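# Hang scaffold bracket on post ring at red-marked hole

## Task

Mount the scaffold bracket on the post's ring at the hole carrying the red mark: slide the bracket's jaws fully onto the ring and drive its wedge down through that hole until it stops. At the end the bracket must be supported only by the ring, touching neither the table nor any other object, with its tube sticking out radially (straight away from the post). The post is loose on the table and must finish upright at its original spot. Nothing may depend on the robot holding it when the job ends.

## Robot and tools

Robot: two 7-joint arms, left_arm and right_arm, each with a parallel two-finger gripper. Cameras: cam_left_wrist and cam_right_wrist, both 896x504, on the wrists, delivered in that order. The post stands loose on the table, so bumping it can move or topple it. Knocking anything off the table is a failure.

Frame: all printed hand poses share one scene frame. Origin sits on the table surface midway between the arms, +z up, +x out across the table, and left_arm is toward +y. The names left and right mean the arms, not image sides. Each state line gives end_effector_position (metres) and end_effector_quat_wxyz per arm. That position is the midpoint between the pads when closed; fingertips extend about 19 mm past it closed and about 6 mm fully open. Fingers point along gripper +z and close along gripper y. Printed positions can be off, more so at long reach.

execute_actions, argument actions: a list holding one item or nothing. An empty list just reports the state. An item with rows (1 to 15 rows) and steps (1 to 15, default 15) is a motion; each row lasts one control step of 1/30 s, and the final row repeats if steps exceeds the row count. An item with only steps (up to 300) is a wait, counted from the previous result, and time spent replying counts toward it. Optional pictures (true/false) controls whether images are returned; by default they are. A refused call moves nothing.

Each row is one flat list of 18 numbers covering both arms: left_arm first, then right_arm. Per arm: 7 absolute joint targets in radians (waist, shoulder, upper arm roll, elbow, forearm roll, wrist pitch, wrist roll, same order as Joint positions), then gripper position, then gripper speed, both in [-1, 1]. Even an arm you do not want to move needs its full 9 numbers; repeat its current joints and its previous gripper pair, because 0 is a real gripper command. Joint ranges: waist, upper arm roll, forearm roll and wrist roll -69.115 to 69.115; shoulder -2.250 to 2.250; elbow -2.580 to 2.580; wrist pitch -2.100 to 2.100. True ends may differ by up to 0.013 rad. A target more than 0.013 rad past a stated end, and beyond the joint's current angle, gets the call refused; a target past the true end is clipped there and reported as "joint sent to its limit" (possibly about a previous motion). Absence of that line does not prove more travel exists.

Motion limits: each step, a joint's target is held within 0.304 rad of its measured angle (first four joints) or 0.266 rad (last three), and all of an arm's targets are scaled toward the measured angles if they would put the gripper over 70 mm from where it is. Joints are speed and acceleration limited and arrive together; reversing stops them together. After big moves an arm may lag its target. Arms keep heading for the last row sent while you think or wait, until they nearly stop or a step is HELD.

Gripper: position +1 is fully open (85 mm), 0 about 41 mm, pads touch near -0.8, and -1 closes until blocked. Speed runs from about 20 mm/s at -1 through 85 at 0 to 150 at +1. A full close grips with roughly 190 to 235 N per pad. To hold, send -1 and keep sending it. To release, send a position wider than the object. For a gentle grip, open first, then close to a position just narrower than the object. Fingers stay put until the position changes by 0.01 or more, but re-close toward the request if the object slips or is lost. position_measured_pct is roughly 50 minus 50 times the current position: 0 fully open; stalled below 90 means something is held or blocking; about 90 or more means the pads met. Closing pushes fingertips about 13 mm farther out, so keep that clearance from surfaces.

Result lines: Joint positions and Joint velocities, one block per arm (rad, rad/s). HELD marks steps where your row was partly or fully not sent. "joint command not followed" means a clearance check altered or blocked joint targets; the gripper part still ran. Load limits: 50.2 N m for the first four joints, 31.6 N m for the last three, with held weight included; hitting one freezes that arm 10 seconds and drops the rest of the call. MOTOR HOT appears from 60 °C; at 75 °C an OVER-TEMPERATURE FAULT makes that arm go limp and sag until cooled, so avoid long static loads. Occasional outside tugs on held parts or pushes on loose objects can happen.

zoom_image: camera (cam_left_wrist or cam_right_wrist) and region [x0, y0, x1, y1] in pixels of that camera's latest full image, origin top-left, at most 504 by 504; returns an enlarged view. show_instructions: no arguments; shows the scene's reference pages. finished_scene: scene, the number of the current scene; ends it irreversibly and reports success. Replying without a tool call ends everything.

Avoid: arms colliding or pressing on each other, hard pushes or slams, dropping the bracket, tipping or shifting the post, and leaving the bracket supported by the gripper at the end.

Each tool is called after "Request:" by a JSON object that holds its "op" and its "data".

Reference images:

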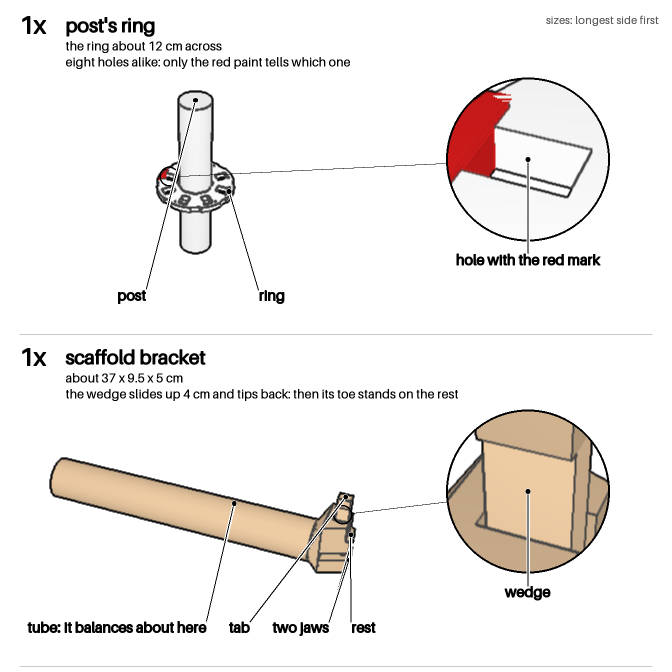

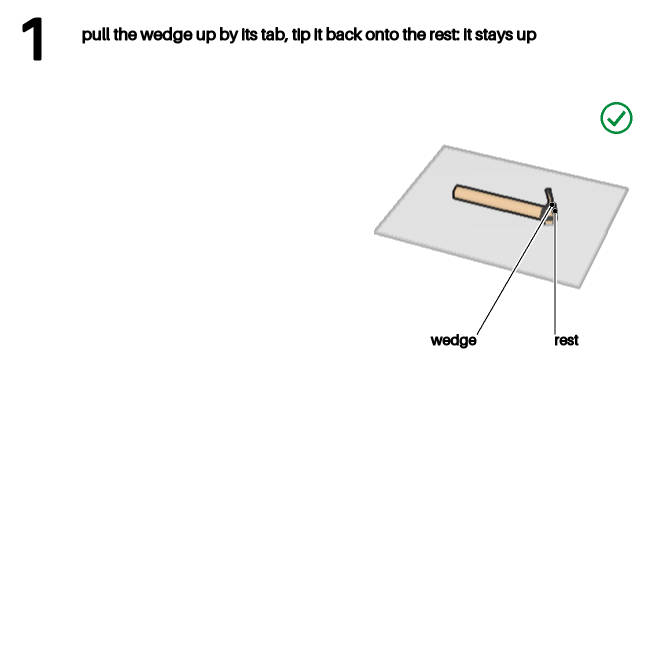

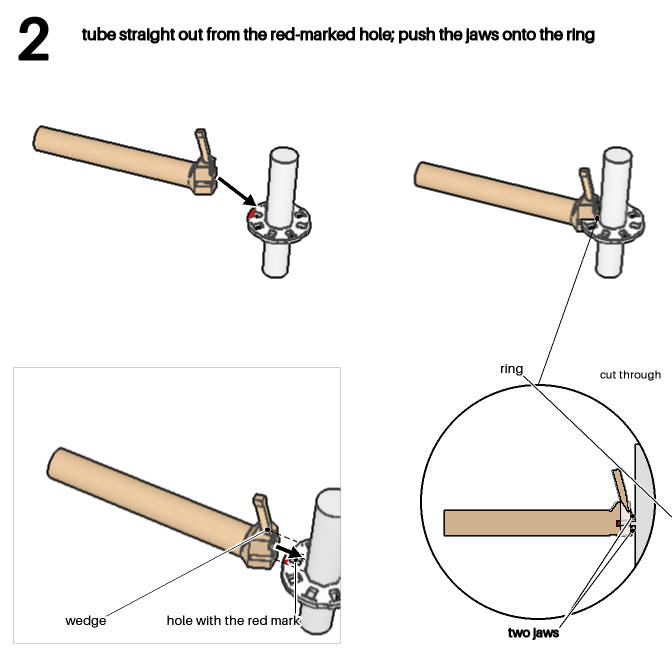

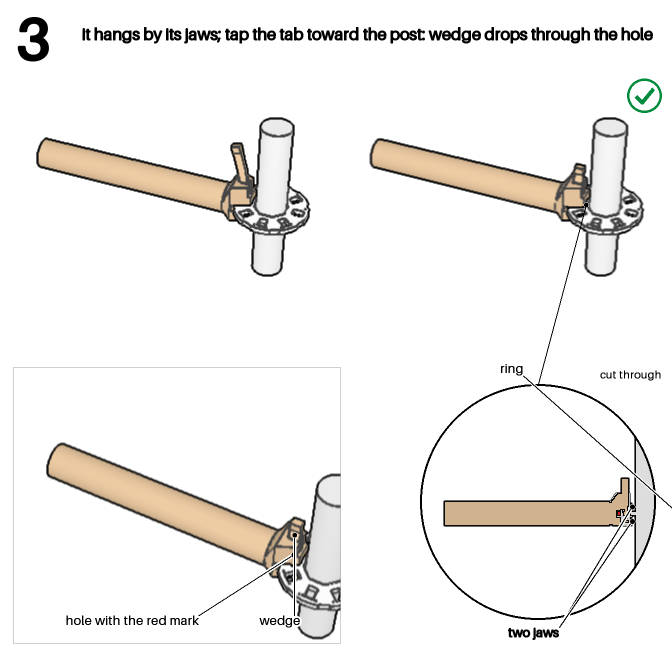

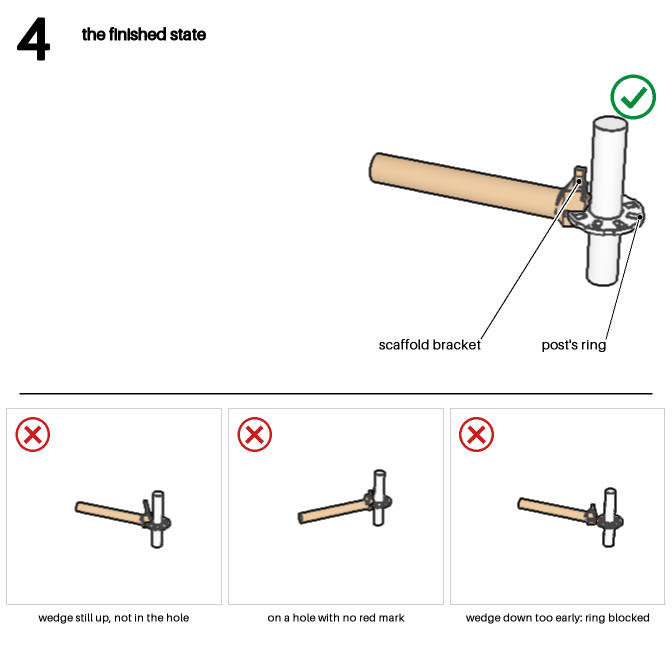

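## Session

Request:
{"op": "execute_actions", "data": {"actions": []}}

Scene clock: 0.00 s of 7800.00 s.
left_arm: end_effector_position=(+0.2276, +0.1117, +0.3038) position_measured_pct=0.0 end_effector_quat_wxyz=(+0.012, -0.209, +0.962, -0.176) | right_arm: end_effector_position=(+0.1302, -0.0903, +0.1722) position_measured_pct=0.0 end_effector_quat_wxyz=(+0.074, +0.662, -0.709, +0.232)
Joint positions: left_arm=[ 0.57  -0.241 -0.18   2.127  0.301  1.097  2.1  ] | right_arm=[-1.535  0.562 -0.017  1.674  0.26   1.345  1.479]
Joint velocities: left_arm=[ 0.     0.001 -0.    -0.001 -0.001  0.002 -0.   ] | right_arm=[-0.    -0.    -0.     0.001  0.     0.     0.   ]

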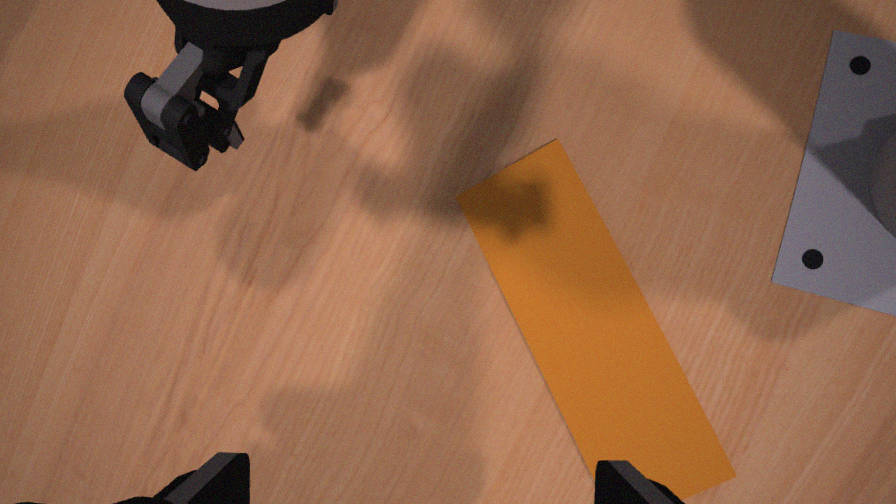

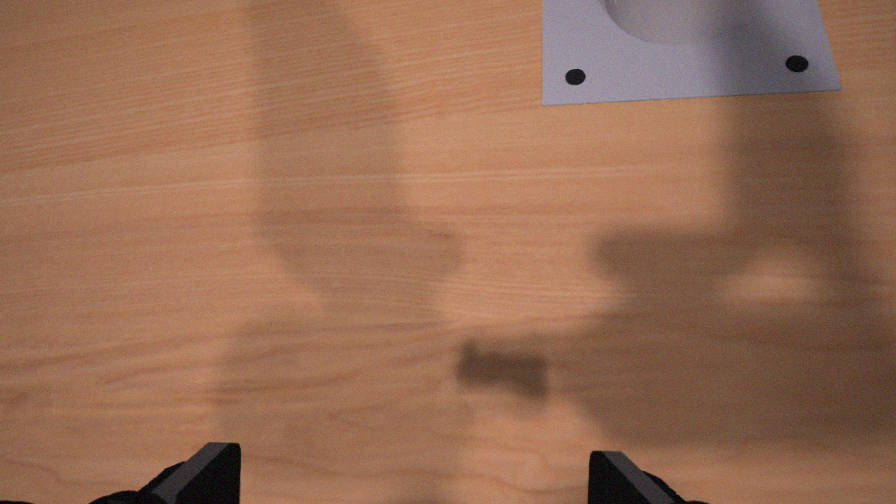

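Request:
{"op": "execute_actions", "data": {"actions": [{"rows": [[0.17,0.0,0.0,1.3,0.0,1.3,4.712,1,0, -1.535,0.1,-0.017,1.674,0.0,1.345,1.479,1,0]], "steps": 15}], "pictures": false}}

Request:
{"op": "execute_actions", "data": {"actions": [{"rows": [[0.17,0.0,0.0,1.3,0.0,1.3,4.712,1,0, -0.3,0.0,0.0,1.3,0.0,1.3,-1.571,1,0]], "steps": 15}], "pictures": false}}

Request:
{"op": "execute_actions", "data": {"actions": [{"steps": 90}]}}

Scene clock: 54.80 s of 7800.00 s.
left_arm: end_effector_position=(+0.3355, +0.1977, +0.3473) position_measured_pct=0.0 end_effector_quat_wxyz=(+0.054, -0.372, +0.924, -0.072) | right_arm: end_effector_position=(+0.0680, -0.0700, +0.2922) position_measured_pct=0.0 end_effector_quat_wxyz=(-0.014, -0.643, +0.765, -0.042)
Joint positions: left_arm=[ 0.291 -0.064 -0.048  1.799  0.083  1.246  2.387] | right_arm=[-1.535  0.203 -0.017  1.674  0.045  1.345  1.479]
Joint velocities: left_arm=[-0.389  0.212  0.16  -0.817 -0.284  0.182  0.716] | right_arm=[ 0.001 -0.81   0.    -0.007 -0.366  0.005  0.001]
Steps of this call (steps 1 to 90: nothing new was sent; then 51.30 s passed at rest; steps 91 to 105: all 15 steps of this action). Readings (joint positions | what the end effector reports):
91: left_arm=[0.568 -0.240 -0.180 2.126 0.301 1.098 2.101] | right_arm=[-1.535 0.561 -0.017 1.674 0.259 1.345 1.479] | left_arm position_measured_pct=0.0 | right_arm position_measured_pct=0.0
92: left_arm=[0.561 -0.234 -0.176 2.120 0.297 1.101 2.105] | right_arm=[-1.535 0.555 -0.017 1.674 0.255 1.345 1.479] | left_arm position_measured_pct=0.0 | right_arm position_measured_pct=0.0
94: left_arm=[0.530 -0.210 -0.161 2.093 0.274 1.119 2.128] | right_arm=[-1.535 0.525 -0.017 1.675 0.232 1.344 1.479] | left_arm position_measured_pct=0.0 | right_arm position_measured_pct=0.0
98: left_arm=[0.423 -0.137 -0.104 1.988 0.184 1.182 2.221] | right_arm=[-1.535 0.412 -0.017 1.674 0.147 1.345 1.479] | left_arm position_measured_pct=0.0 | right_arm position_measured_pct=0.0
105: the state above

Scene clock: 55.30 s of 7800.00 s.
left_arm: end_effector_position=(+0.4512, +0.2386, +0.4847) position_measured_pct=0.0 end_effector_quat_wxyz=(+0.184, -0.558, +0.798, -0.137) | right_arm: end_effector_position=(+0.1736, -0.0280, +0.4249) position_measured_pct=0.0 end_effector_quat_wxyz=(+0.113, -0.433, +0.888, +0.103)
Joint positions: left_arm=[ 0.188 -0.009 -0.007  1.395  0.011  1.292  2.798] | right_arm=[-1.28   0.061 -0.008  1.456  0.008  1.317  1.263]
Joint velocities: left_arm=[-0.111  0.05   0.042 -0.657 -0.079  0.043  1.211] | right_arm=[ 0.678 -0.156  0.019 -0.407 -0.022 -0.048 -0.59 ]
Steps of this call (steps 1 to 15: all 15 steps of this action). Readings (joint positions | what the end effector reports):
1: left_arm=[0.279 -0.058 -0.043 1.772 0.074 1.252 2.411] | right_arm=[-1.535 0.178 -0.017 1.673 0.033 1.345 1.479] | left_arm position_measured_pct=0.0 | right_arm position_measured_pct=0.0
2: left_arm=[0.268 -0.052 -0.038 1.744 0.066 1.257 2.435] | right_arm=[-1.531 0.158 -0.018 1.670 0.024 1.345 1.477] | left_arm position_measured_pct=0.0 | right_arm position_measured_pct=0.0
4: left_arm=[0.249 -0.041 -0.030 1.690 0.053 1.266 2.483] | right_arm=[-1.507 0.135 -0.018 1.650 0.018 1.342 1.460] | left_arm position_measured_pct=0.0 | right_arm position_measured_pct=0.0
8: left_arm=[0.222 -0.027 -0.019 1.581 0.033 1.278 2.579] | right_arm=[-1.427 0.105 -0.012 1.571 0.015 1.331 1.390] | left_arm position_measured_pct=0.0 | right_arm position_measured_pct=0.0
15: the state above

Scene clock: 58.30 s of 7800.00 s.
left_arm: end_effector_position=(+0.4707, +0.2469, +0.5229) position_measured_pct=0.0 end_effector_quat_wxyz=(-0.000, +0.964, +0.001, +0.267) | right_arm: end_effector_position=(+0.4535, -0.3448, +0.5229) position_measured_pct=0.0 end_effector_quat_wxyz=(-0.030, +0.957, +0.109, +0.266)
Joint positions: left_arm=[0.17  0.    0.    1.3   0.    1.3   4.712] | right_arm=[-0.3    0.     0.     1.3   -0.     1.3   -1.571]
Joint velocities: left_arm=[-0.     0.     0.    -0.001  0.001  0.     0.002] | right_arm=[ 0.001 -0.    -0.     0.    -0.    -0.    -0.006]
Steps of this call (steps 1 to 90: the robot went on to your last target). Readings (joint positions | what the end effector reports):
1: left_arm=[0.184 -0.008 -0.005 1.375 0.009 1.294 2.838] | right_arm=[-1.257 0.056 -0.007 1.443 0.008 1.316 1.243] | left_arm position_measured_pct=0.0 | right_arm position_measured_pct=0.0
2: left_arm=[0.181 -0.006 -0.004 1.359 0.007 1.295 2.879] | right_arm=[-1.234 0.051 -0.006 1.431 0.007 1.314 1.223] | left_arm position_measured_pct=0.0 | right_arm position_measured_pct=0.0
4: left_arm=[0.177 -0.004 -0.002 1.334 0.004 1.297 2.960] | right_arm=[-1.186 0.043 -0.005 1.408 0.006 1.312 1.181] | left_arm position_measured_pct=0.0 | right_arm position_measured_pct=0.0
8: left_arm=[0.173 -0.002 -0.001 1.311 0.001 1.299 3.123] | right_arm=[-1.086 0.029 -0.004 1.373 0.004 1.308 1.094] | left_arm position_measured_pct=0.0 | right_arm position_measured_pct=0.0
90: the state above

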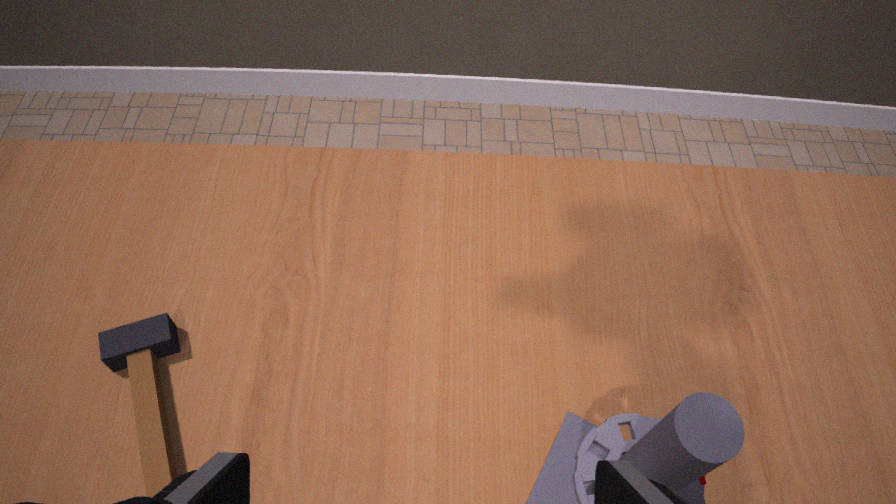

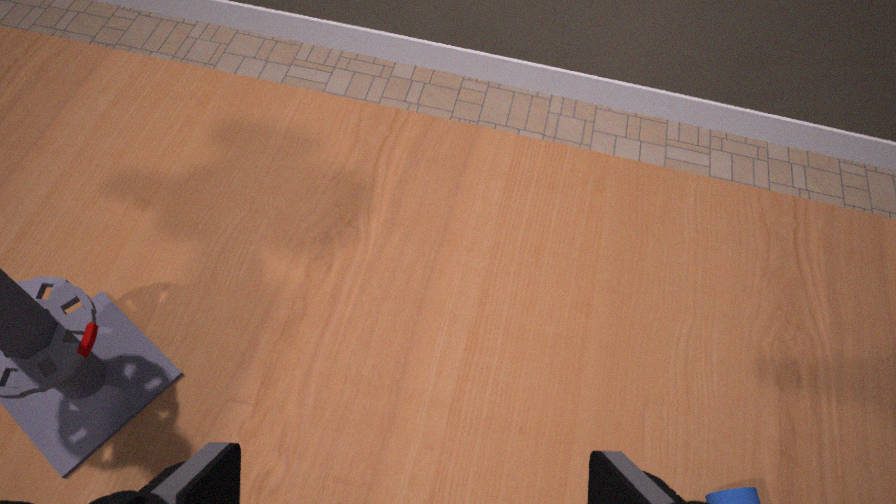

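Request:
{"op": "execute_actions", "data": {"actions": [{"rows": [[0.172,0.0,0.0,1.05,0.0,2.09,4.712,1,0, -0.073,0.0,0.0,1.05,0.0,2.09,-1.571,1,0]], "steps": 15}], "pictures": false}}

Request:
{"op": "execute_actions", "data": {"actions": [{"steps": 25}]}}

Scene clock: 64.83 s of 7800.00 s.
left_arm: end_effector_position=(+0.3824, +0.2459, +0.5635) position_measured_pct=0.0 end_effector_quat_wxyz=(-0.000, +0.986, +0.000, +0.164) | right_arm: end_effector_position=(+0.3730, -0.4417, +0.5619) position_measured_pct=0.0 end_effector_quat_wxyz=(-0.002, +0.986, +0.010, +0.164)
Joint positions: left_arm=[ 0.172 -0.001  0.     1.065  0.     1.748  4.712] | right_arm=[-0.095 -0.001  0.     1.071  0.     1.742 -1.571]
Joint velocities: left_arm=[ 0.001  0.002 -0.    -0.139  0.     1.216  0.002] | right_arm=[ 0.158 -0.    -0.003 -0.174 -0.002  1.216  0.002]
Steps of this call (steps 1 to 15: the robot went on to your last target; steps 16 to 90: nothing new was sent; then 3.03 s passed at rest; steps 91 to 105: all 15 steps of this action). Readings (joint positions | what the end effector reports):
91: left_arm=[0.170 0.000 -0.000 1.299 -0.000 1.301 4.712] | right_arm=[-0.298 0.000 -0.000 1.299 -0.000 1.301 -1.571] | left_arm position_measured_pct=0.0 | right_arm position_measured_pct=0.0
92: left_arm=[0.170 0.001 -0.000 1.294 -0.000 1.307 4.712] | right_arm=[-0.292 0.001 -0.001 1.294 -0.001 1.306 -1.571] | left_arm position_measured_pct=0.0 | right_arm position_measured_pct=0.0
94: left_arm=[0.170 0.002 -0.000 1.267 -0.000 1.335 4.712] | right_arm=[-0.264 0.002 -0.002 1.266 -0.001 1.335 -1.571] | left_arm position_measured_pct=0.0 | right_arm position_measured_pct=0.0
98: left_arm=[0.171 0.001 -0.000 1.159 0.000 1.464 4.712] | right_arm=[-0.176 0.002 0.000 1.168 0.000 1.459 -1.571] | left_arm position_measured_pct=0.0 | right_arm position_measured_pct=0.0
105: the state above

Scene clock: 65.67 s of 7800.00 s.
left_arm: end_effector_position=(+0.2805, +0.2457, +0.5507) position_measured_pct=0.0 end_effector_quat_wxyz=(-0.000, +1.000, +0.000, +0.001) | right_arm: end_effector_position=(+0.2695, -0.4496, +0.5507) position_measured_pct=0.0 end_effector_quat_wxyz=(+0.000, +1.000, -0.000, +0.001)
Joint positions: left_arm=[ 0.172 -0.     0.     1.05   0.     2.09   4.712] | right_arm=[-0.073 -0.     0.     1.05   0.     2.09  -1.571]
Joint velocities: left_arm=[ 0.     0.001  0.    -0.     0.001 -0.001  0.001] | right_arm=[-0.  0. -0.  0.  0. -0. -0.]
Steps of this call (steps 1 to 25: the robot went on to your last target). Readings (joint positions | what the end effector reports):
1: left_arm=[0.172 -0.001 0.000 1.061 0.000 1.789 4.712] | right_arm=[-0.090 -0.001 0.000 1.066 0.000 1.783 -1.571] | left_arm position_measured_pct=0.0 | right_arm position_measured_pct=0.0
2: left_arm=[0.172 -0.001 0.000 1.058 0.000 1.830 4.712] | right_arm=[-0.086 -0.001 0.000 1.062 0.000 1.823 -1.571] | left_arm position_measured_pct=0.0 | right_arm position_measured_pct=0.0
4: left_arm=[0.172 -0.000 0.000 1.054 0.000 1.911 4.712] | right_arm=[-0.081 -0.000 0.000 1.057 0.000 1.904 -1.571] | left_arm position_measured_pct=0.0 | right_arm position_measured_pct=0.0
8: left_arm=[0.172 -0.000 0.000 1.051 -0.000 2.054 4.712] | right_arm=[-0.075 -0.000 0.000 1.051 0.000 2.050 -1.571] | left_arm position_measured_pct=0.0 | right_arm position_measured_pct=0.0
25: the state above

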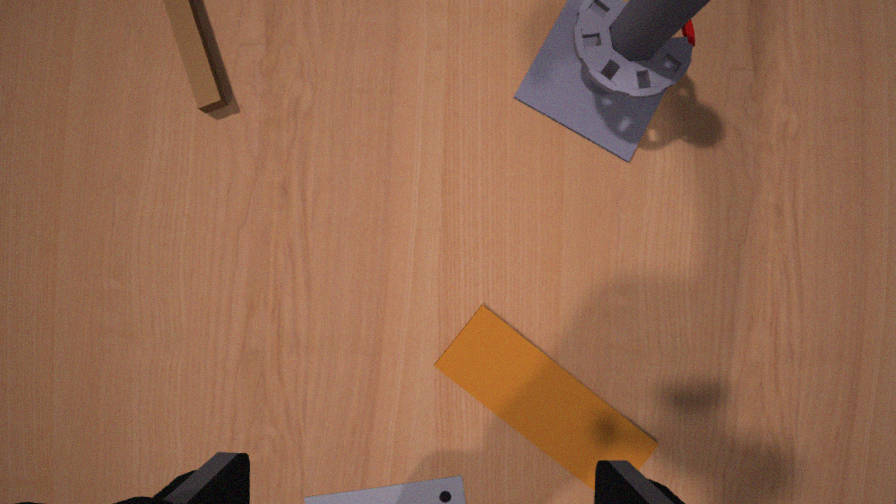

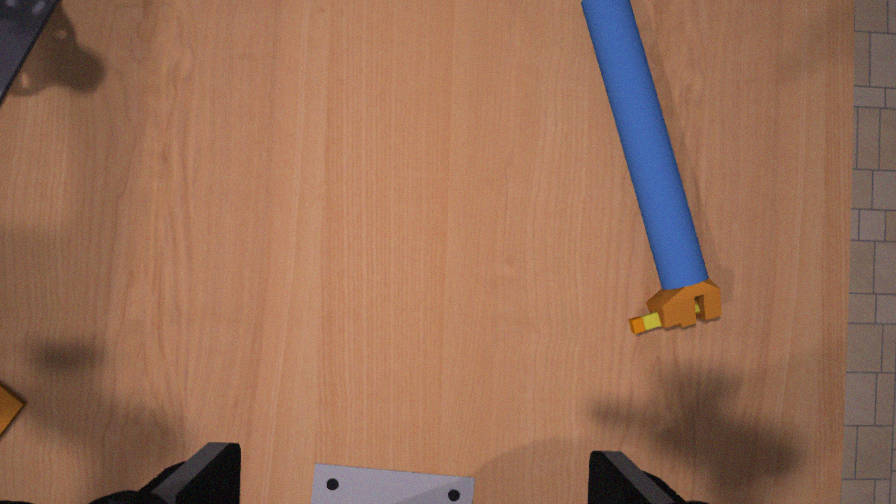

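Request:
{"op": "zoom_image", "data": {"camera": "cam_left_wrist", "region": [490, 0, 770, 180]}}

Request:
{"op": "zoom_image", "data": {"camera": "cam_right_wrist", "region": [600, 250, 760, 360]}}

Region (490, 0, 770, 180) of cam_left_wrist's 896x504 image, scaled by 1.800; it fills the top 324 rows of this view, and the rest is white.

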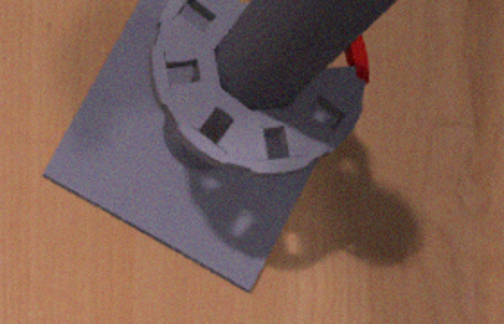

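Region (600, 250, 760, 360) of cam_right_wrist's 896x504 image, scaled by 3.150; it fills the top 346 rows of this view, and the rest is white.

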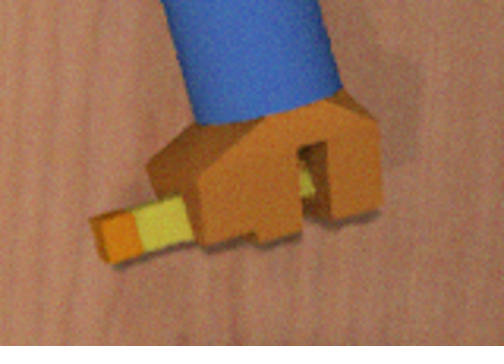

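Request:
{"op": "execute_actions", "data": {"actions": [{"rows": [[0.576,0.558,0.0,0.789,0.0,1.795,5.116,1,0, 0.562,0.375,0.0,1.570,0.0,1.197,-3.803,1,0]], "steps": 15}], "pictures": false}}

Request:
{"op": "execute_actions", "data": {"actions": [{"steps": 60}]}}

Scene clock: 102.17 s of 7800.00 s.
left_arm: end_effector_position=(+0.4116, +0.1474, +0.5091) position_measured_pct=0.0 end_effector_quat_wxyz=(+0.009, +0.999, -0.008, +0.040) | right_arm: end_effector_position=(+0.3084, -0.5319, +0.4106) position_measured_pct=0.0 end_effector_quat_wxyz=(-0.003, +0.965, -0.233, -0.123)
Joint positions: left_arm=[ 0.41   0.263 -0.     0.887 -0.     1.91   4.932] | right_arm=[ 0.184  0.219 -0.001  1.298 -0.     1.872 -1.788]
Joint velocities: left_arm=[ 0.407  0.659  0.002 -0.251  0.002 -0.291  0.466] | right_arm=[ 0.638  0.377 -0.     0.628  0.    -0.56  -0.558]
Steps of this call (steps 1 to 15: the robot went on to your last target; steps 16 to 90: nothing new was sent; then 33.00 s passed at rest; steps 91 to 105: all 15 steps of this action). Readings (joint positions | what the end effector reports):
91: left_arm=[0.174 0.001 -0.000 1.049 -0.000 2.090 4.713] | right_arm=[-0.071 0.001 -0.000 1.051 -0.000 2.089 -1.572] | left_arm position_measured_pct=0.0 | right_arm position_measured_pct=0.0
92: left_arm=[0.182 0.008 -0.001 1.044 -0.001 2.086 4.717] | right_arm=[-0.064 0.007 -0.001 1.056 -0.001 2.086 -1.576] | left_arm position_measured_pct=0.0 | right_arm position_measured_pct=0.0
94: left_arm=[0.213 0.037 -0.001 1.020 -0.001 2.063 4.740] | right_arm=[-0.033 0.035 -0.001 1.082 -0.001 2.063 -1.599] | left_arm position_measured_pct=0.0 | right_arm position_measured_pct=0.0
98: left_arm=[0.292 0.117 -0.001 0.961 -0.000 1.995 4.810] | right_arm=[0.044 0.112 -0.001 1.159 -0.000 1.995 -1.666] | left_arm position_measured_pct=0.0 | right_arm position_measured_pct=0.0
105: the state above

Scene clock: 104.17 s of 7800.00 s.
left_arm: end_effector_position=(+0.4844, +0.0399, +0.4002) position_measured_pct=0.0 end_effector_quat_wxyz=(-0.000, +1.000, +0.000, -0.000) | right_arm: end_effector_position=(+0.3410, -0.7097, +0.2501) position_measured_pct=0.0 end_effector_quat_wxyz=(-0.000, -0.137, +0.991, +0.000)
Joint positions: left_arm=[ 0.576  0.558 -0.     0.789  0.     1.795  5.116] | right_arm=[ 0.562  0.375  0.     1.57  -0.     1.197 -3.802]
Joint velocities: left_arm=[ 0.    -0.003  0.     0.     0.     0.     0.001] | right_arm=[-0.002 -0.    -0.     0.001  0.     0.    -0.008]
Steps of this call (steps 1 to 60: the robot went on to your last target). Readings (joint positions | what the end effector reports):
1: left_arm=[0.423 0.285 -0.000 0.879 -0.000 1.900 4.947] | right_arm=[0.205 0.231 -0.001 1.319 -0.000 1.853 -1.807] | left_arm position_measured_pct=0.0 | right_arm position_measured_pct=0.0
2: left_arm=[0.436 0.308 -0.000 0.871 -0.000 1.891 4.962] | right_arm=[0.227 0.243 -0.001 1.339 -0.000 1.834 -1.827] | left_arm position_measured_pct=0.0 | right_arm position_measured_pct=0.0
4: left_arm=[0.461 0.352 -0.000 0.857 -0.000 1.874 4.989] | right_arm=[0.274 0.264 -0.001 1.377 -0.000 1.793 -1.867] | left_arm position_measured_pct=0.0 | right_arm position_measured_pct=0.0
8: left_arm=[0.510 0.441 -0.000 0.827 -0.000 1.840 5.044] | right_arm=[0.370 0.302 -0.001 1.443 -0.000 1.701 -1.959] | left_arm position_measured_pct=0.0 | right_arm position_measured_pct=0.0
60: the state above

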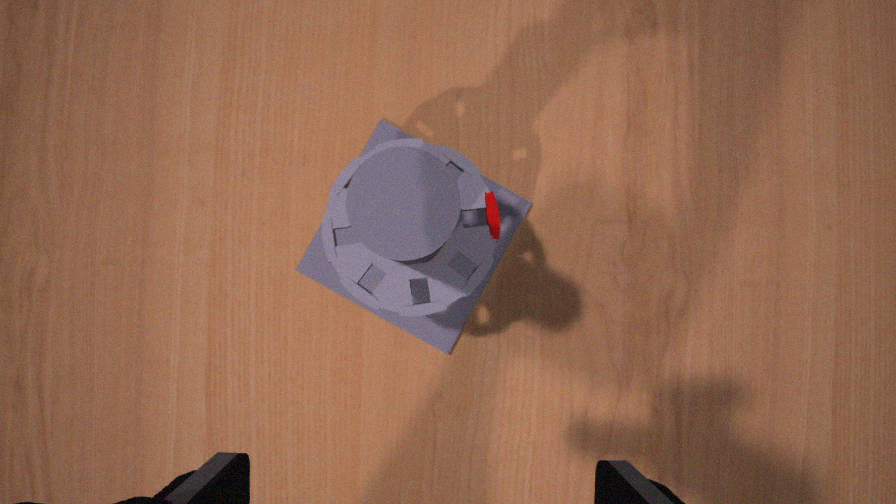

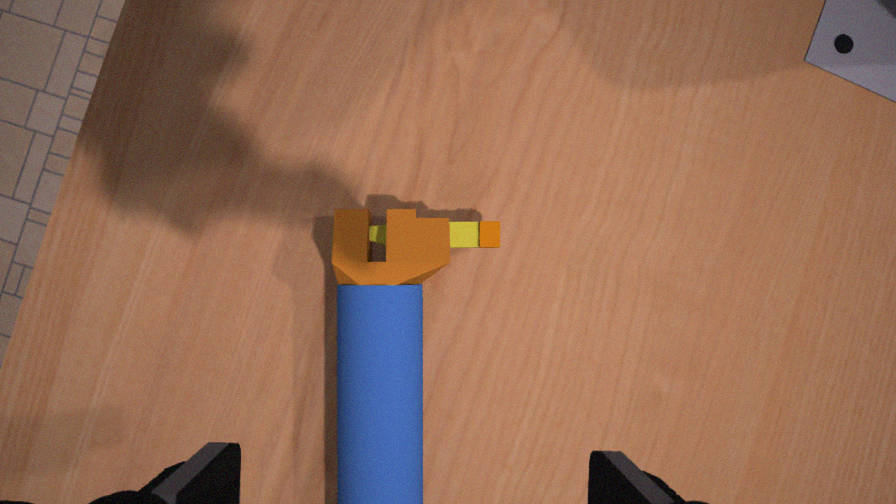

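Request:
{"op": "execute_actions", "data": {"actions": [{"rows": [[0.576,0.558,0.0,0.789,0.0,1.795,5.116,1,0, 0.545,0.594,0.0,1.676,0.0,0.872,-3.820,1,0]], "steps": 15}], "pictures": false}}

Request:
{"op": "execute_actions", "data": {"actions": [{"steps": 15}]}}

Scene clock: 112.40 s of 7800.00 s.
left_arm: end_effector_position=(+0.4844, +0.0399, +0.4002) position_measured_pct=0.0 end_effector_quat_wxyz=(-0.000, +1.000, +0.000, -0.000) | right_arm: end_effector_position=(+0.3697, -0.7211, +0.1234) position_measured_pct=0.0 end_effector_quat_wxyz=(+0.001, -0.136, +0.991, -0.001)
Joint positions: left_arm=[0.576 0.558 0.    0.789 0.    1.795 5.116] | right_arm=[ 0.546  0.587 -0.     1.675 -0.     0.877 -3.82 ]
Joint velocities: left_arm=[-0.     0.001 -0.    -0.    -0.    -0.    -0.   ] | right_arm=[-0.005  0.059  0.001  0.028  0.    -0.098 -0.004]
Steps of this call (steps 1 to 15: the robot went on to your last target; steps 16 to 90: nothing new was sent; then 4.73 s passed at rest; steps 91 to 105: all 15 steps of this action). Readings (joint positions | what the end effector reports):
91: left_arm=[0.576 0.558 0.000 0.789 0.000 1.795 5.116] | right_arm=[0.562 0.376 0.000 1.570 0.000 1.196 -3.803] | left_arm position_measured_pct=0.0 | right_arm position_measured_pct=0.0
92: left_arm=[0.576 0.558 -0.000 0.789 0.000 1.795 5.116] | right_arm=[0.561 0.382 0.000 1.572 0.000 1.190 -3.803] | left_arm position_measured_pct=0.0 | right_arm position_measured_pct=0.0
94: left_arm=[0.576 0.558 0.000 0.789 0.000 1.795 5.116] | right_arm=[0.559 0.411 0.000 1.585 0.000 1.158 -3.805] | left_arm position_measured_pct=0.0 | right_arm position_measured_pct=0.0
98: left_arm=[0.576 0.558 0.000 0.789 0.000 1.795 5.116] | right_arm=[0.552 0.500 0.000 1.629 0.000 1.031 -3.812] | left_arm position_measured_pct=0.0 | right_arm position_measured_pct=0.0
105: the state above

Scene clock: 112.90 s of 7800.00 s.
left_arm: end_effector_position=(+0.4844, +0.0399, +0.4002) position_measured_pct=0.0 end_effector_quat_wxyz=(-0.000, +1.000, +0.000, -0.000) | right_arm: end_effector_position=(+0.3697, -0.7209, +0.1199) position_measured_pct=0.0 end_effector_quat_wxyz=(-0.000, -0.136, +0.991, +0.000)
Joint positions: left_arm=[ 0.576  0.558 -0.     0.789  0.     1.795  5.116] | right_arm=[ 0.545  0.594 -0.     1.676  0.     0.872 -3.82 ]
Joint velocities: left_arm=[ 0. -0. -0.  0.  0.  0. -0.] | right_arm=[-0.     0.001  0.    -0.001 -0.     0.    -0.001]
Steps of this call (steps 1 to 15: the robot went on to your last target). Readings (joint positions | what the end effector reports):
1: left_arm=[0.576 0.558 0.000 0.789 0.000 1.795 5.116] | right_arm=[0.545 0.589 -0.000 1.675 -0.000 0.875 -3.820] | left_arm position_measured_pct=0.0 | right_arm position_measured_pct=0.0
2: left_arm=[0.576 0.558 0.000 0.789 0.000 1.795 5.116] | right_arm=[0.545 0.590 -0.000 1.675 -0.000 0.874 -3.820] | left_arm position_measured_pct=0.0 | right_arm position_measured_pct=0.0
4: left_arm=[0.576 0.558 -0.000 0.789 0.000 1.795 5.116] | right_arm=[0.545 0.592 -0.000 1.676 -0.000 0.873 -3.820] | left_arm position_measured_pct=0.0 | right_arm position_measured_pct=0.0
8: left_arm=[0.576 0.558 0.000 0.789 0.000 1.795 5.116] | right_arm=[0.545 0.593 -0.000 1.676 -0.000 0.872 -3.820] | left_arm position_measured_pct=0.0 | right_arm position_measured_pct=0.0
15: the state above
All arms were judged still, so your last target was given up. Only a new action makes them travel on or press farther. Fingers that are still opening or closing keep moving.

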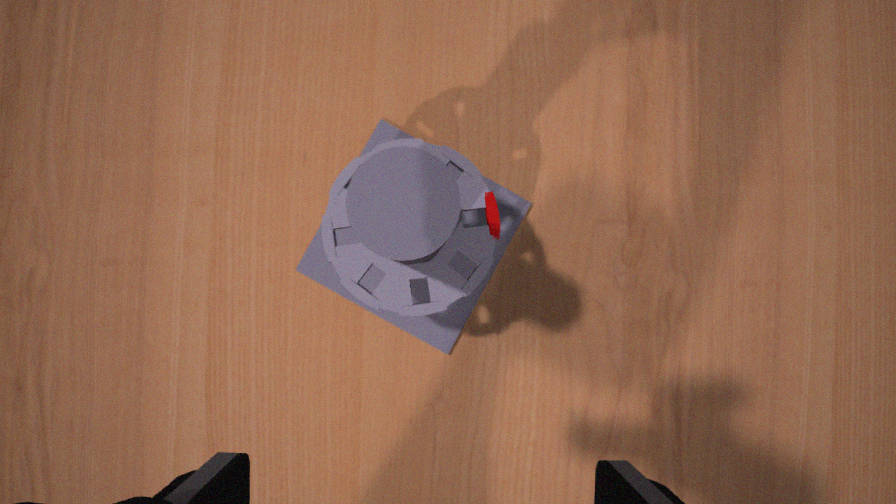

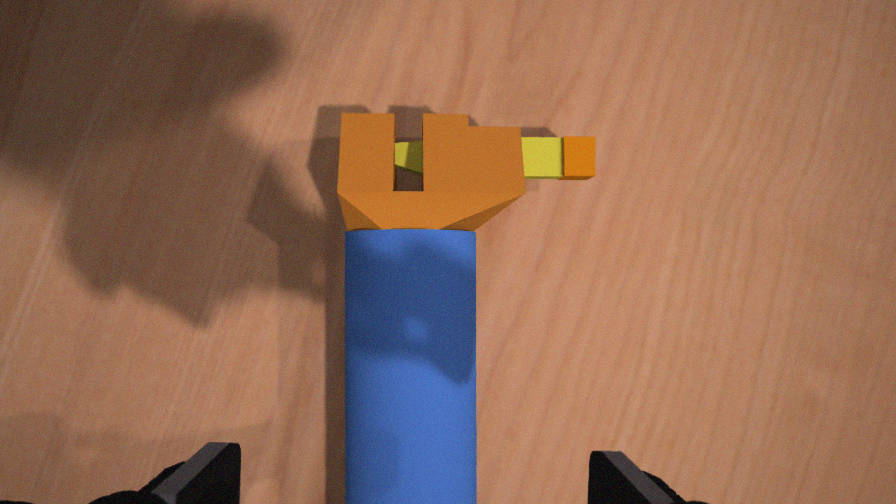

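Request:
{"op": "execute_actions", "data": {"actions": [{"rows": [[0.576,0.558,0.0,0.789,0.0,1.795,5.116,1,0, 0.545,0.756,0.0,1.747,0.0,0.638,-3.820,1,0]], "steps": 15}], "pictures": false}}

Request:
{"op": "execute_actions", "data": {"actions": [{"rows": [[0.576,0.558,0.0,0.789,0.0,1.795,5.116,1,0, 0.545,0.756,0.0,1.747,0.0,0.638,-3.820,1,0],[0.576,0.558,0.0,0.789,0.0,1.795,5.116,1,0, 0.545,0.756,0.0,1.747,0.0,0.638,-3.820,1,0],[0.576,0.558,0.0,0.789,0.0,1.795,5.116,1,0, 0.545,0.756,0.0,1.747,0.0,0.638,-3.820,1,0],[0.576,0.558,0.0,0.789,0.0,1.795,5.116,1,0, 0.545,0.756,0.0,1.747,0.0,0.638,-3.820,-1,0]], "steps": 15}], "pictures": false}}

Request:
{"op": "execute_actions", "data": {"actions": [{"steps": 10}]}}

Scene clock: 120.77 s of 7800.00 s.
left_arm: end_effector_position=(+0.4844, +0.0399, +0.4002) position_measured_pct=0.0 end_effector_quat_wxyz=(-0.000, +1.000, +0.000, -0.000) | right_arm: end_effector_position=(+0.3704, -0.7214, +0.0287) position_measured_pct=0.0 end_effector_quat_wxyz=(+0.001, -0.136, +0.991, -0.001)
Joint positions: left_arm=[ 0.576  0.558 -0.     0.789  0.     1.795  5.116] | right_arm=[ 0.545  0.753 -0.     1.747  0.     0.639 -3.82 ]
Joint velocities: left_arm=[-0.     0.     0.     0.    -0.    -0.001  0.   ] | right_arm=[-0.     0.027  0.     0.005  0.    -0.012  0.001]
Steps of this call (steps 1 to 90: nothing new was sent; then 4.37 s passed at rest; steps 91 to 105: all 15 steps of this action). Readings (joint positions | what the end effector reports):
91: left_arm=[0.576 0.558 0.000 0.789 0.000 1.795 5.116] | right_arm=[0.545 0.595 0.000 1.676 -0.000 0.871 -3.820] | left_arm position_measured_pct=0.0 | right_arm position_measured_pct=0.0
92: left_arm=[0.576 0.558 0.000 0.789 0.000 1.795 5.116] | right_arm=[0.545 0.601 0.000 1.678 0.000 0.864 -3.820] | left_arm position_measured_pct=0.0 | right_arm position_measured_pct=0.0
94: left_arm=[0.576 0.558 -0.000 0.789 0.000 1.795 5.116] | right_arm=[0.545 0.631 0.000 1.690 0.000 0.825 -3.820] | left_arm position_measured_pct=0.0 | right_arm position_measured_pct=0.0
98: left_arm=[0.576 0.558 -0.000 0.789 0.000 1.795 5.116] | right_arm=[0.545 0.716 -0.000 1.729 -0.000 0.698 -3.820] | left_arm position_measured_pct=0.0 | right_arm position_measured_pct=0.0
105: the state above

Scene clock: 121.27 s of 7800.00 s.
left_arm: end_effector_position=(+0.4844, +0.0399, +0.4002) position_measured_pct=0.0 end_effector_quat_wxyz=(-0.000, +1.000, +0.000, -0.000) | right_arm: end_effector_position=(+0.3699, -0.7210, +0.0273) position_measured_pct=28.2 end_effector_quat_wxyz=(+0.000, -0.136, +0.991, -0.000)
Joint positions: left_arm=[ 0.576  0.558 -0.     0.789  0.     1.795  5.116] | right_arm=[ 0.545  0.756  0.     1.747  0.     0.638 -3.82 ]
Joint velocities: left_arm=[-0.    -0.001  0.     0.001 -0.    -0.     0.   ] | right_arm=[-0.001  0.     0.     0.    -0.     0.001 -0.   ]
Steps of this call (steps 1 to 15: all 15 steps of this action). Readings (joint positions | what the end effector reports):
1: left_arm=[0.576 0.558 0.000 0.789 0.000 1.795 5.116] | right_arm=[0.545 0.754 -0.000 1.747 0.000 0.639 -3.820] | left_arm position_measured_pct=0.0 | right_arm position_measured_pct=0.0
2: left_arm=[0.576 0.558 0.000 0.789 0.000 1.795 5.116] | right_arm=[0.545 0.754 -0.000 1.747 0.000 0.638 -3.820] | left_arm position_measured_pct=0.0 | right_arm position_measured_pct=0.0
4: left_arm=[0.576 0.558 0.000 0.789 0.000 1.795 5.116] | right_arm=[0.545 0.755 -0.000 1.747 -0.000 0.638 -3.820] | left_arm position_measured_pct=0.0 | right_arm position_measured_pct=0.0
8: left_arm=[0.576 0.558 -0.000 0.789 0.000 1.795 5.116] | right_arm=[0.545 0.756 -0.000 1.747 -0.000 0.638 -3.820] | left_arm position_measured_pct=0.0 | right_arm position_measured_pct=7.5
15: the state above

Scene clock: 121.60 s of 7800.00 s.
left_arm: end_effector_position=(+0.4844, +0.0399, +0.4002) position_measured_pct=0.0 end_effector_quat_wxyz=(-0.000, +1.000, +0.000, -0.000) | right_arm: end_effector_position=(+0.3703, -0.7221, +0.0284) position_measured_pct=43.3 end_effector_quat_wxyz=(+0.001, -0.136, +0.991, -0.002)
Joint positions: left_arm=[0.576 0.558 0.    0.789 0.    1.795 5.116] | right_arm=[ 0.545  0.754  0.001  1.746  0.001  0.638 -3.82 ]
Joint velocities: left_arm=[ 0.     0.001 -0.    -0.001 -0.     0.001 -0.001] | right_arm=[ 0. -0. -0.  0.  0. -0. -0.]
Steps of this call (steps 1 to 10: the robot went on to your last target). Readings (joint positions | what the end effector reports):
1: left_arm=[0.576 0.558 -0.000 0.789 0.000 1.795 5.116] | right_arm=[0.545 0.756 0.000 1.747 0.000 0.638 -3.820] | left_arm position_measured_pct=0.0 | right_arm position_measured_pct=31.0
2: left_arm=[0.576 0.558 0.000 0.789 0.000 1.795 5.116] | right_arm=[0.545 0.756 0.000 1.747 0.000 0.638 -3.820] | left_arm position_measured_pct=0.0 | right_arm position_measured_pct=34.1
4: left_arm=[0.576 0.558 -0.000 0.789 0.000 1.795 5.116] | right_arm=[0.545 0.755 0.001 1.746 0.001 0.638 -3.820] | left_arm position_measured_pct=0.0 | right_arm position_measured_pct=40.1
8: left_arm=[0.576 0.558 0.000 0.789 0.000 1.795 5.116] | right_arm=[0.545 0.754 0.001 1.746 0.001 0.638 -3.820] | left_arm position_measured_pct=0.0 | right_arm position_measured_pct=43.3
10: the state above

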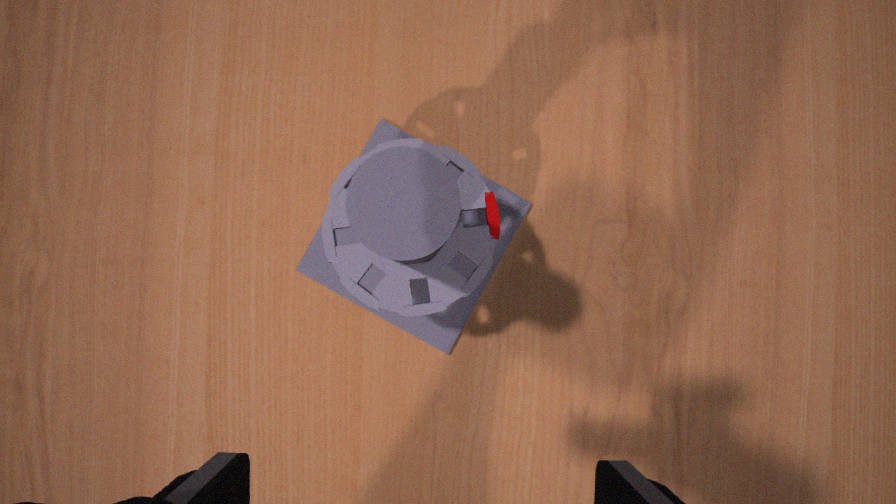

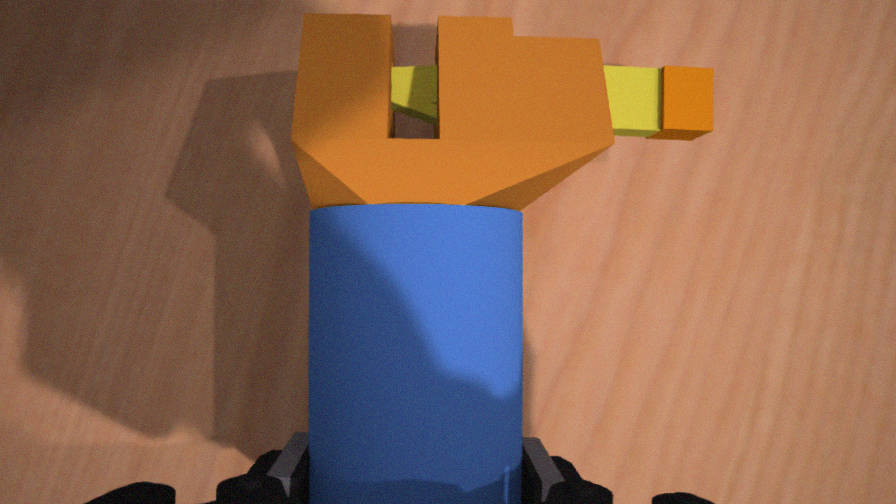

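Request:
{"op": "execute_actions", "data": {"actions": [{"rows": [[0.576,0.558,0.0,0.789,0.0,1.795,5.116,1,0, 0.545,0.594,0.0,1.676,0.0,0.872,-3.820,-1,0]], "steps": 12}], "pictures": false}}

Request:
{"op": "execute_actions", "data": {"actions": [{"rows": [[0.576,0.558,0.0,0.789,0.0,1.795,5.116,1,0, 0.0,0.0,0.0,2.2,0.0,-0.629,-3.1416,-1,0]], "steps": 15}], "pictures": false}}

Request:
{"op": "execute_actions", "data": {"actions": [{"steps": 50}]}}

Scene clock: 150.27 s of 7800.00 s.
left_arm: end_effector_position=(+0.4844, +0.0399, +0.4002) position_measured_pct=0.0 end_effector_quat_wxyz=(-0.000, +1.000, +0.000, -0.000) | right_arm: end_effector_position=(+0.3703, -0.7213, +0.1173) position_measured_pct=43.3 end_effector_quat_wxyz=(-0.000, -0.136, +0.991, +0.000)
Joint positions: left_arm=[0.576 0.558 0.    0.789 0.    1.795 5.116] | right_arm=[ 0.545  0.6    0.     1.676 -0.     0.867 -3.82 ]
Joint velocities: left_arm=[ 0.     0.001 -0.     0.    -0.    -0.002 -0.001] | right_arm=[-0.001 -0.069  0.    -0.024  0.005  0.107 -0.   ]
Steps of this call (steps 1 to 15: the robot went on to your last target; steps 16 to 90: nothing new was sent; then 25.27 s passed at rest; steps 91 to 102: all 12 steps of this action). Readings (joint positions | what the end effector reports):
91: left_arm=[0.576 0.558 -0.000 0.789 0.000 1.795 5.116] | right_arm=[0.545 0.753 0.001 1.746 0.001 0.639 -3.820] | left_arm position_measured_pct=0.0 | right_arm position_measured_pct=43.3
92: left_arm=[0.576 0.558 -0.000 0.789 0.000 1.795 5.116] | right_arm=[0.545 0.749 0.000 1.745 0.000 0.645 -3.820] | left_arm position_measured_pct=0.0 | right_arm position_measured_pct=43.3
94: left_arm=[0.576 0.558 -0.000 0.789 0.000 1.795 5.116] | right_arm=[0.545 0.726 -0.000 1.737 0.001 0.685 -3.820] | left_arm position_measured_pct=0.0 | right_arm position_measured_pct=43.3
98: left_arm=[0.576 0.558 0.000 0.789 0.000 1.795 5.116] | right_arm=[0.545 0.638 0.000 1.695 0.000 0.811 -3.820] | left_arm position_measured_pct=0.0 | right_arm position_measured_pct=43.3
102: the state above

Scene clock: 150.77 s of 7800.00 s.
left_arm: end_effector_position=(+0.4844, +0.0399, +0.4002) position_measured_pct=0.0 end_effector_quat_wxyz=(-0.000, +1.000, +0.000, -0.000) | right_arm: end_effector_position=(+0.4132, -0.5861, +0.1883) position_measured_pct=43.3 end_effector_quat_wxyz=(+0.101, -0.405, +0.904, -0.092)
Joint positions: left_arm=[0.576 0.558 0.    0.789 0.    1.795 5.116] | right_arm=[ 0.24   0.288  0.     1.973  0.     0.606 -3.556]
Joint velocities: left_arm=[-0.     0.    -0.     0.001 -0.    -0.    -0.001] | right_arm=[-0.711 -0.762 -0.017  0.69  -0.004 -0.653  0.67 ]
Steps of this call (steps 1 to 15: all 15 steps of this action). Readings (joint positions | what the end effector reports):
1: left_arm=[0.576 0.558 0.000 0.789 0.000 1.795 5.116] | right_arm=[0.544 0.597 0.000 1.677 0.000 0.868 -3.819] | left_arm position_measured_pct=0.0 | right_arm position_measured_pct=43.3
2: left_arm=[0.576 0.558 -0.000 0.789 0.000 1.795 5.116] | right_arm=[0.537 0.589 0.002 1.683 0.001 0.864 -3.815] | left_arm position_measured_pct=0.0 | right_arm position_measured_pct=43.3
4: left_arm=[0.576 0.558 0.000 0.789 0.000 1.795 5.116] | right_arm=[0.509 0.558 0.005 1.710 0.003 0.842 -3.791] | left_arm position_measured_pct=0.0 | right_arm position_measured_pct=43.3
8: left_arm=[0.576 0.558 0.000 0.789 0.000 1.795 5.116] | right_arm=[0.411 0.460 0.001 1.804 0.000 0.757 -3.706] | left_arm position_measured_pct=0.0 | right_arm position_measured_pct=43.3
15: the state above

Scene clock: 152.43 s of 7800.00 s.
left_arm: end_effector_position=(+0.4844, +0.0399, +0.4002) position_measured_pct=0.0 end_effector_quat_wxyz=(-0.000, +1.000, +0.000, -0.000) | right_arm: end_effector_position=(+0.5584, -0.4910, +0.5205) position_measured_pct=43.3 end_effector_quat_wxyz=(+0.481, -0.481, +0.518, -0.518)
Joint positions: left_arm=[ 0.576  0.558 -0.     0.789  0.     1.795  5.116] | right_arm=[-0.    -0.    -0.     2.2   -0.    -0.629 -3.142]
Joint velocities: left_arm=[ 0.    -0.     0.     0.     0.    -0.001  0.   ] | right_arm=[-0.001  0.     0.     0.    -0.    -0.     0.   ]
Steps of this call (steps 1 to 50: the robot went on to your last target). Readings (joint positions | what the end effector reports):
1: left_arm=[0.576 0.558 -0.000 0.789 0.000 1.795 5.116] | right_arm=[0.217 0.263 -0.000 1.996 0.000 0.584 -3.533] | left_arm position_measured_pct=0.0 | right_arm position_measured_pct=43.3
2: left_arm=[0.576 0.558 -0.000 0.789 0.000 1.795 5.116] | right_arm=[0.194 0.236 -0.000 2.017 -0.000 0.560 -3.509] | left_arm position_measured_pct=0.0 | right_arm position_measured_pct=43.3
4: left_arm=[0.576 0.558 0.000 0.789 0.000 1.795 5.116] | right_arm=[0.150 0.183 -0.000 2.059 -0.000 0.505 -3.455] | left_arm position_measured_pct=0.0 | right_arm position_measured_pct=43.3
8: left_arm=[0.576 0.558 0.000 0.789 0.000 1.795 5.116] | right_arm=[0.072 0.089 -0.001 2.135 -0.000 0.362 -3.313] | left_arm position_measured_pct=0.0 | right_arm position_measured_pct=43.3
50: the state above

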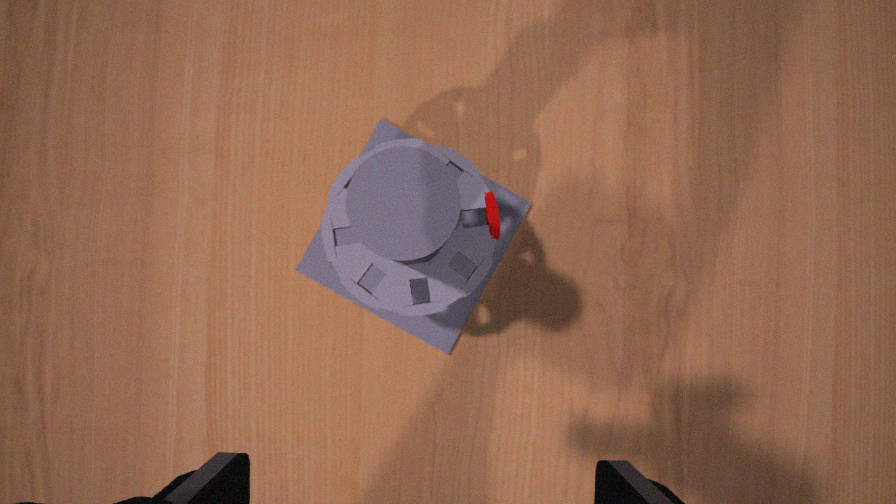

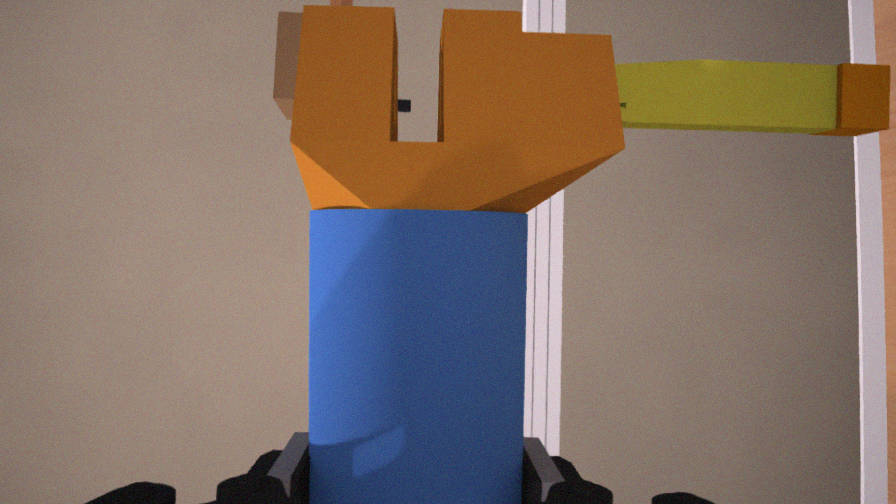

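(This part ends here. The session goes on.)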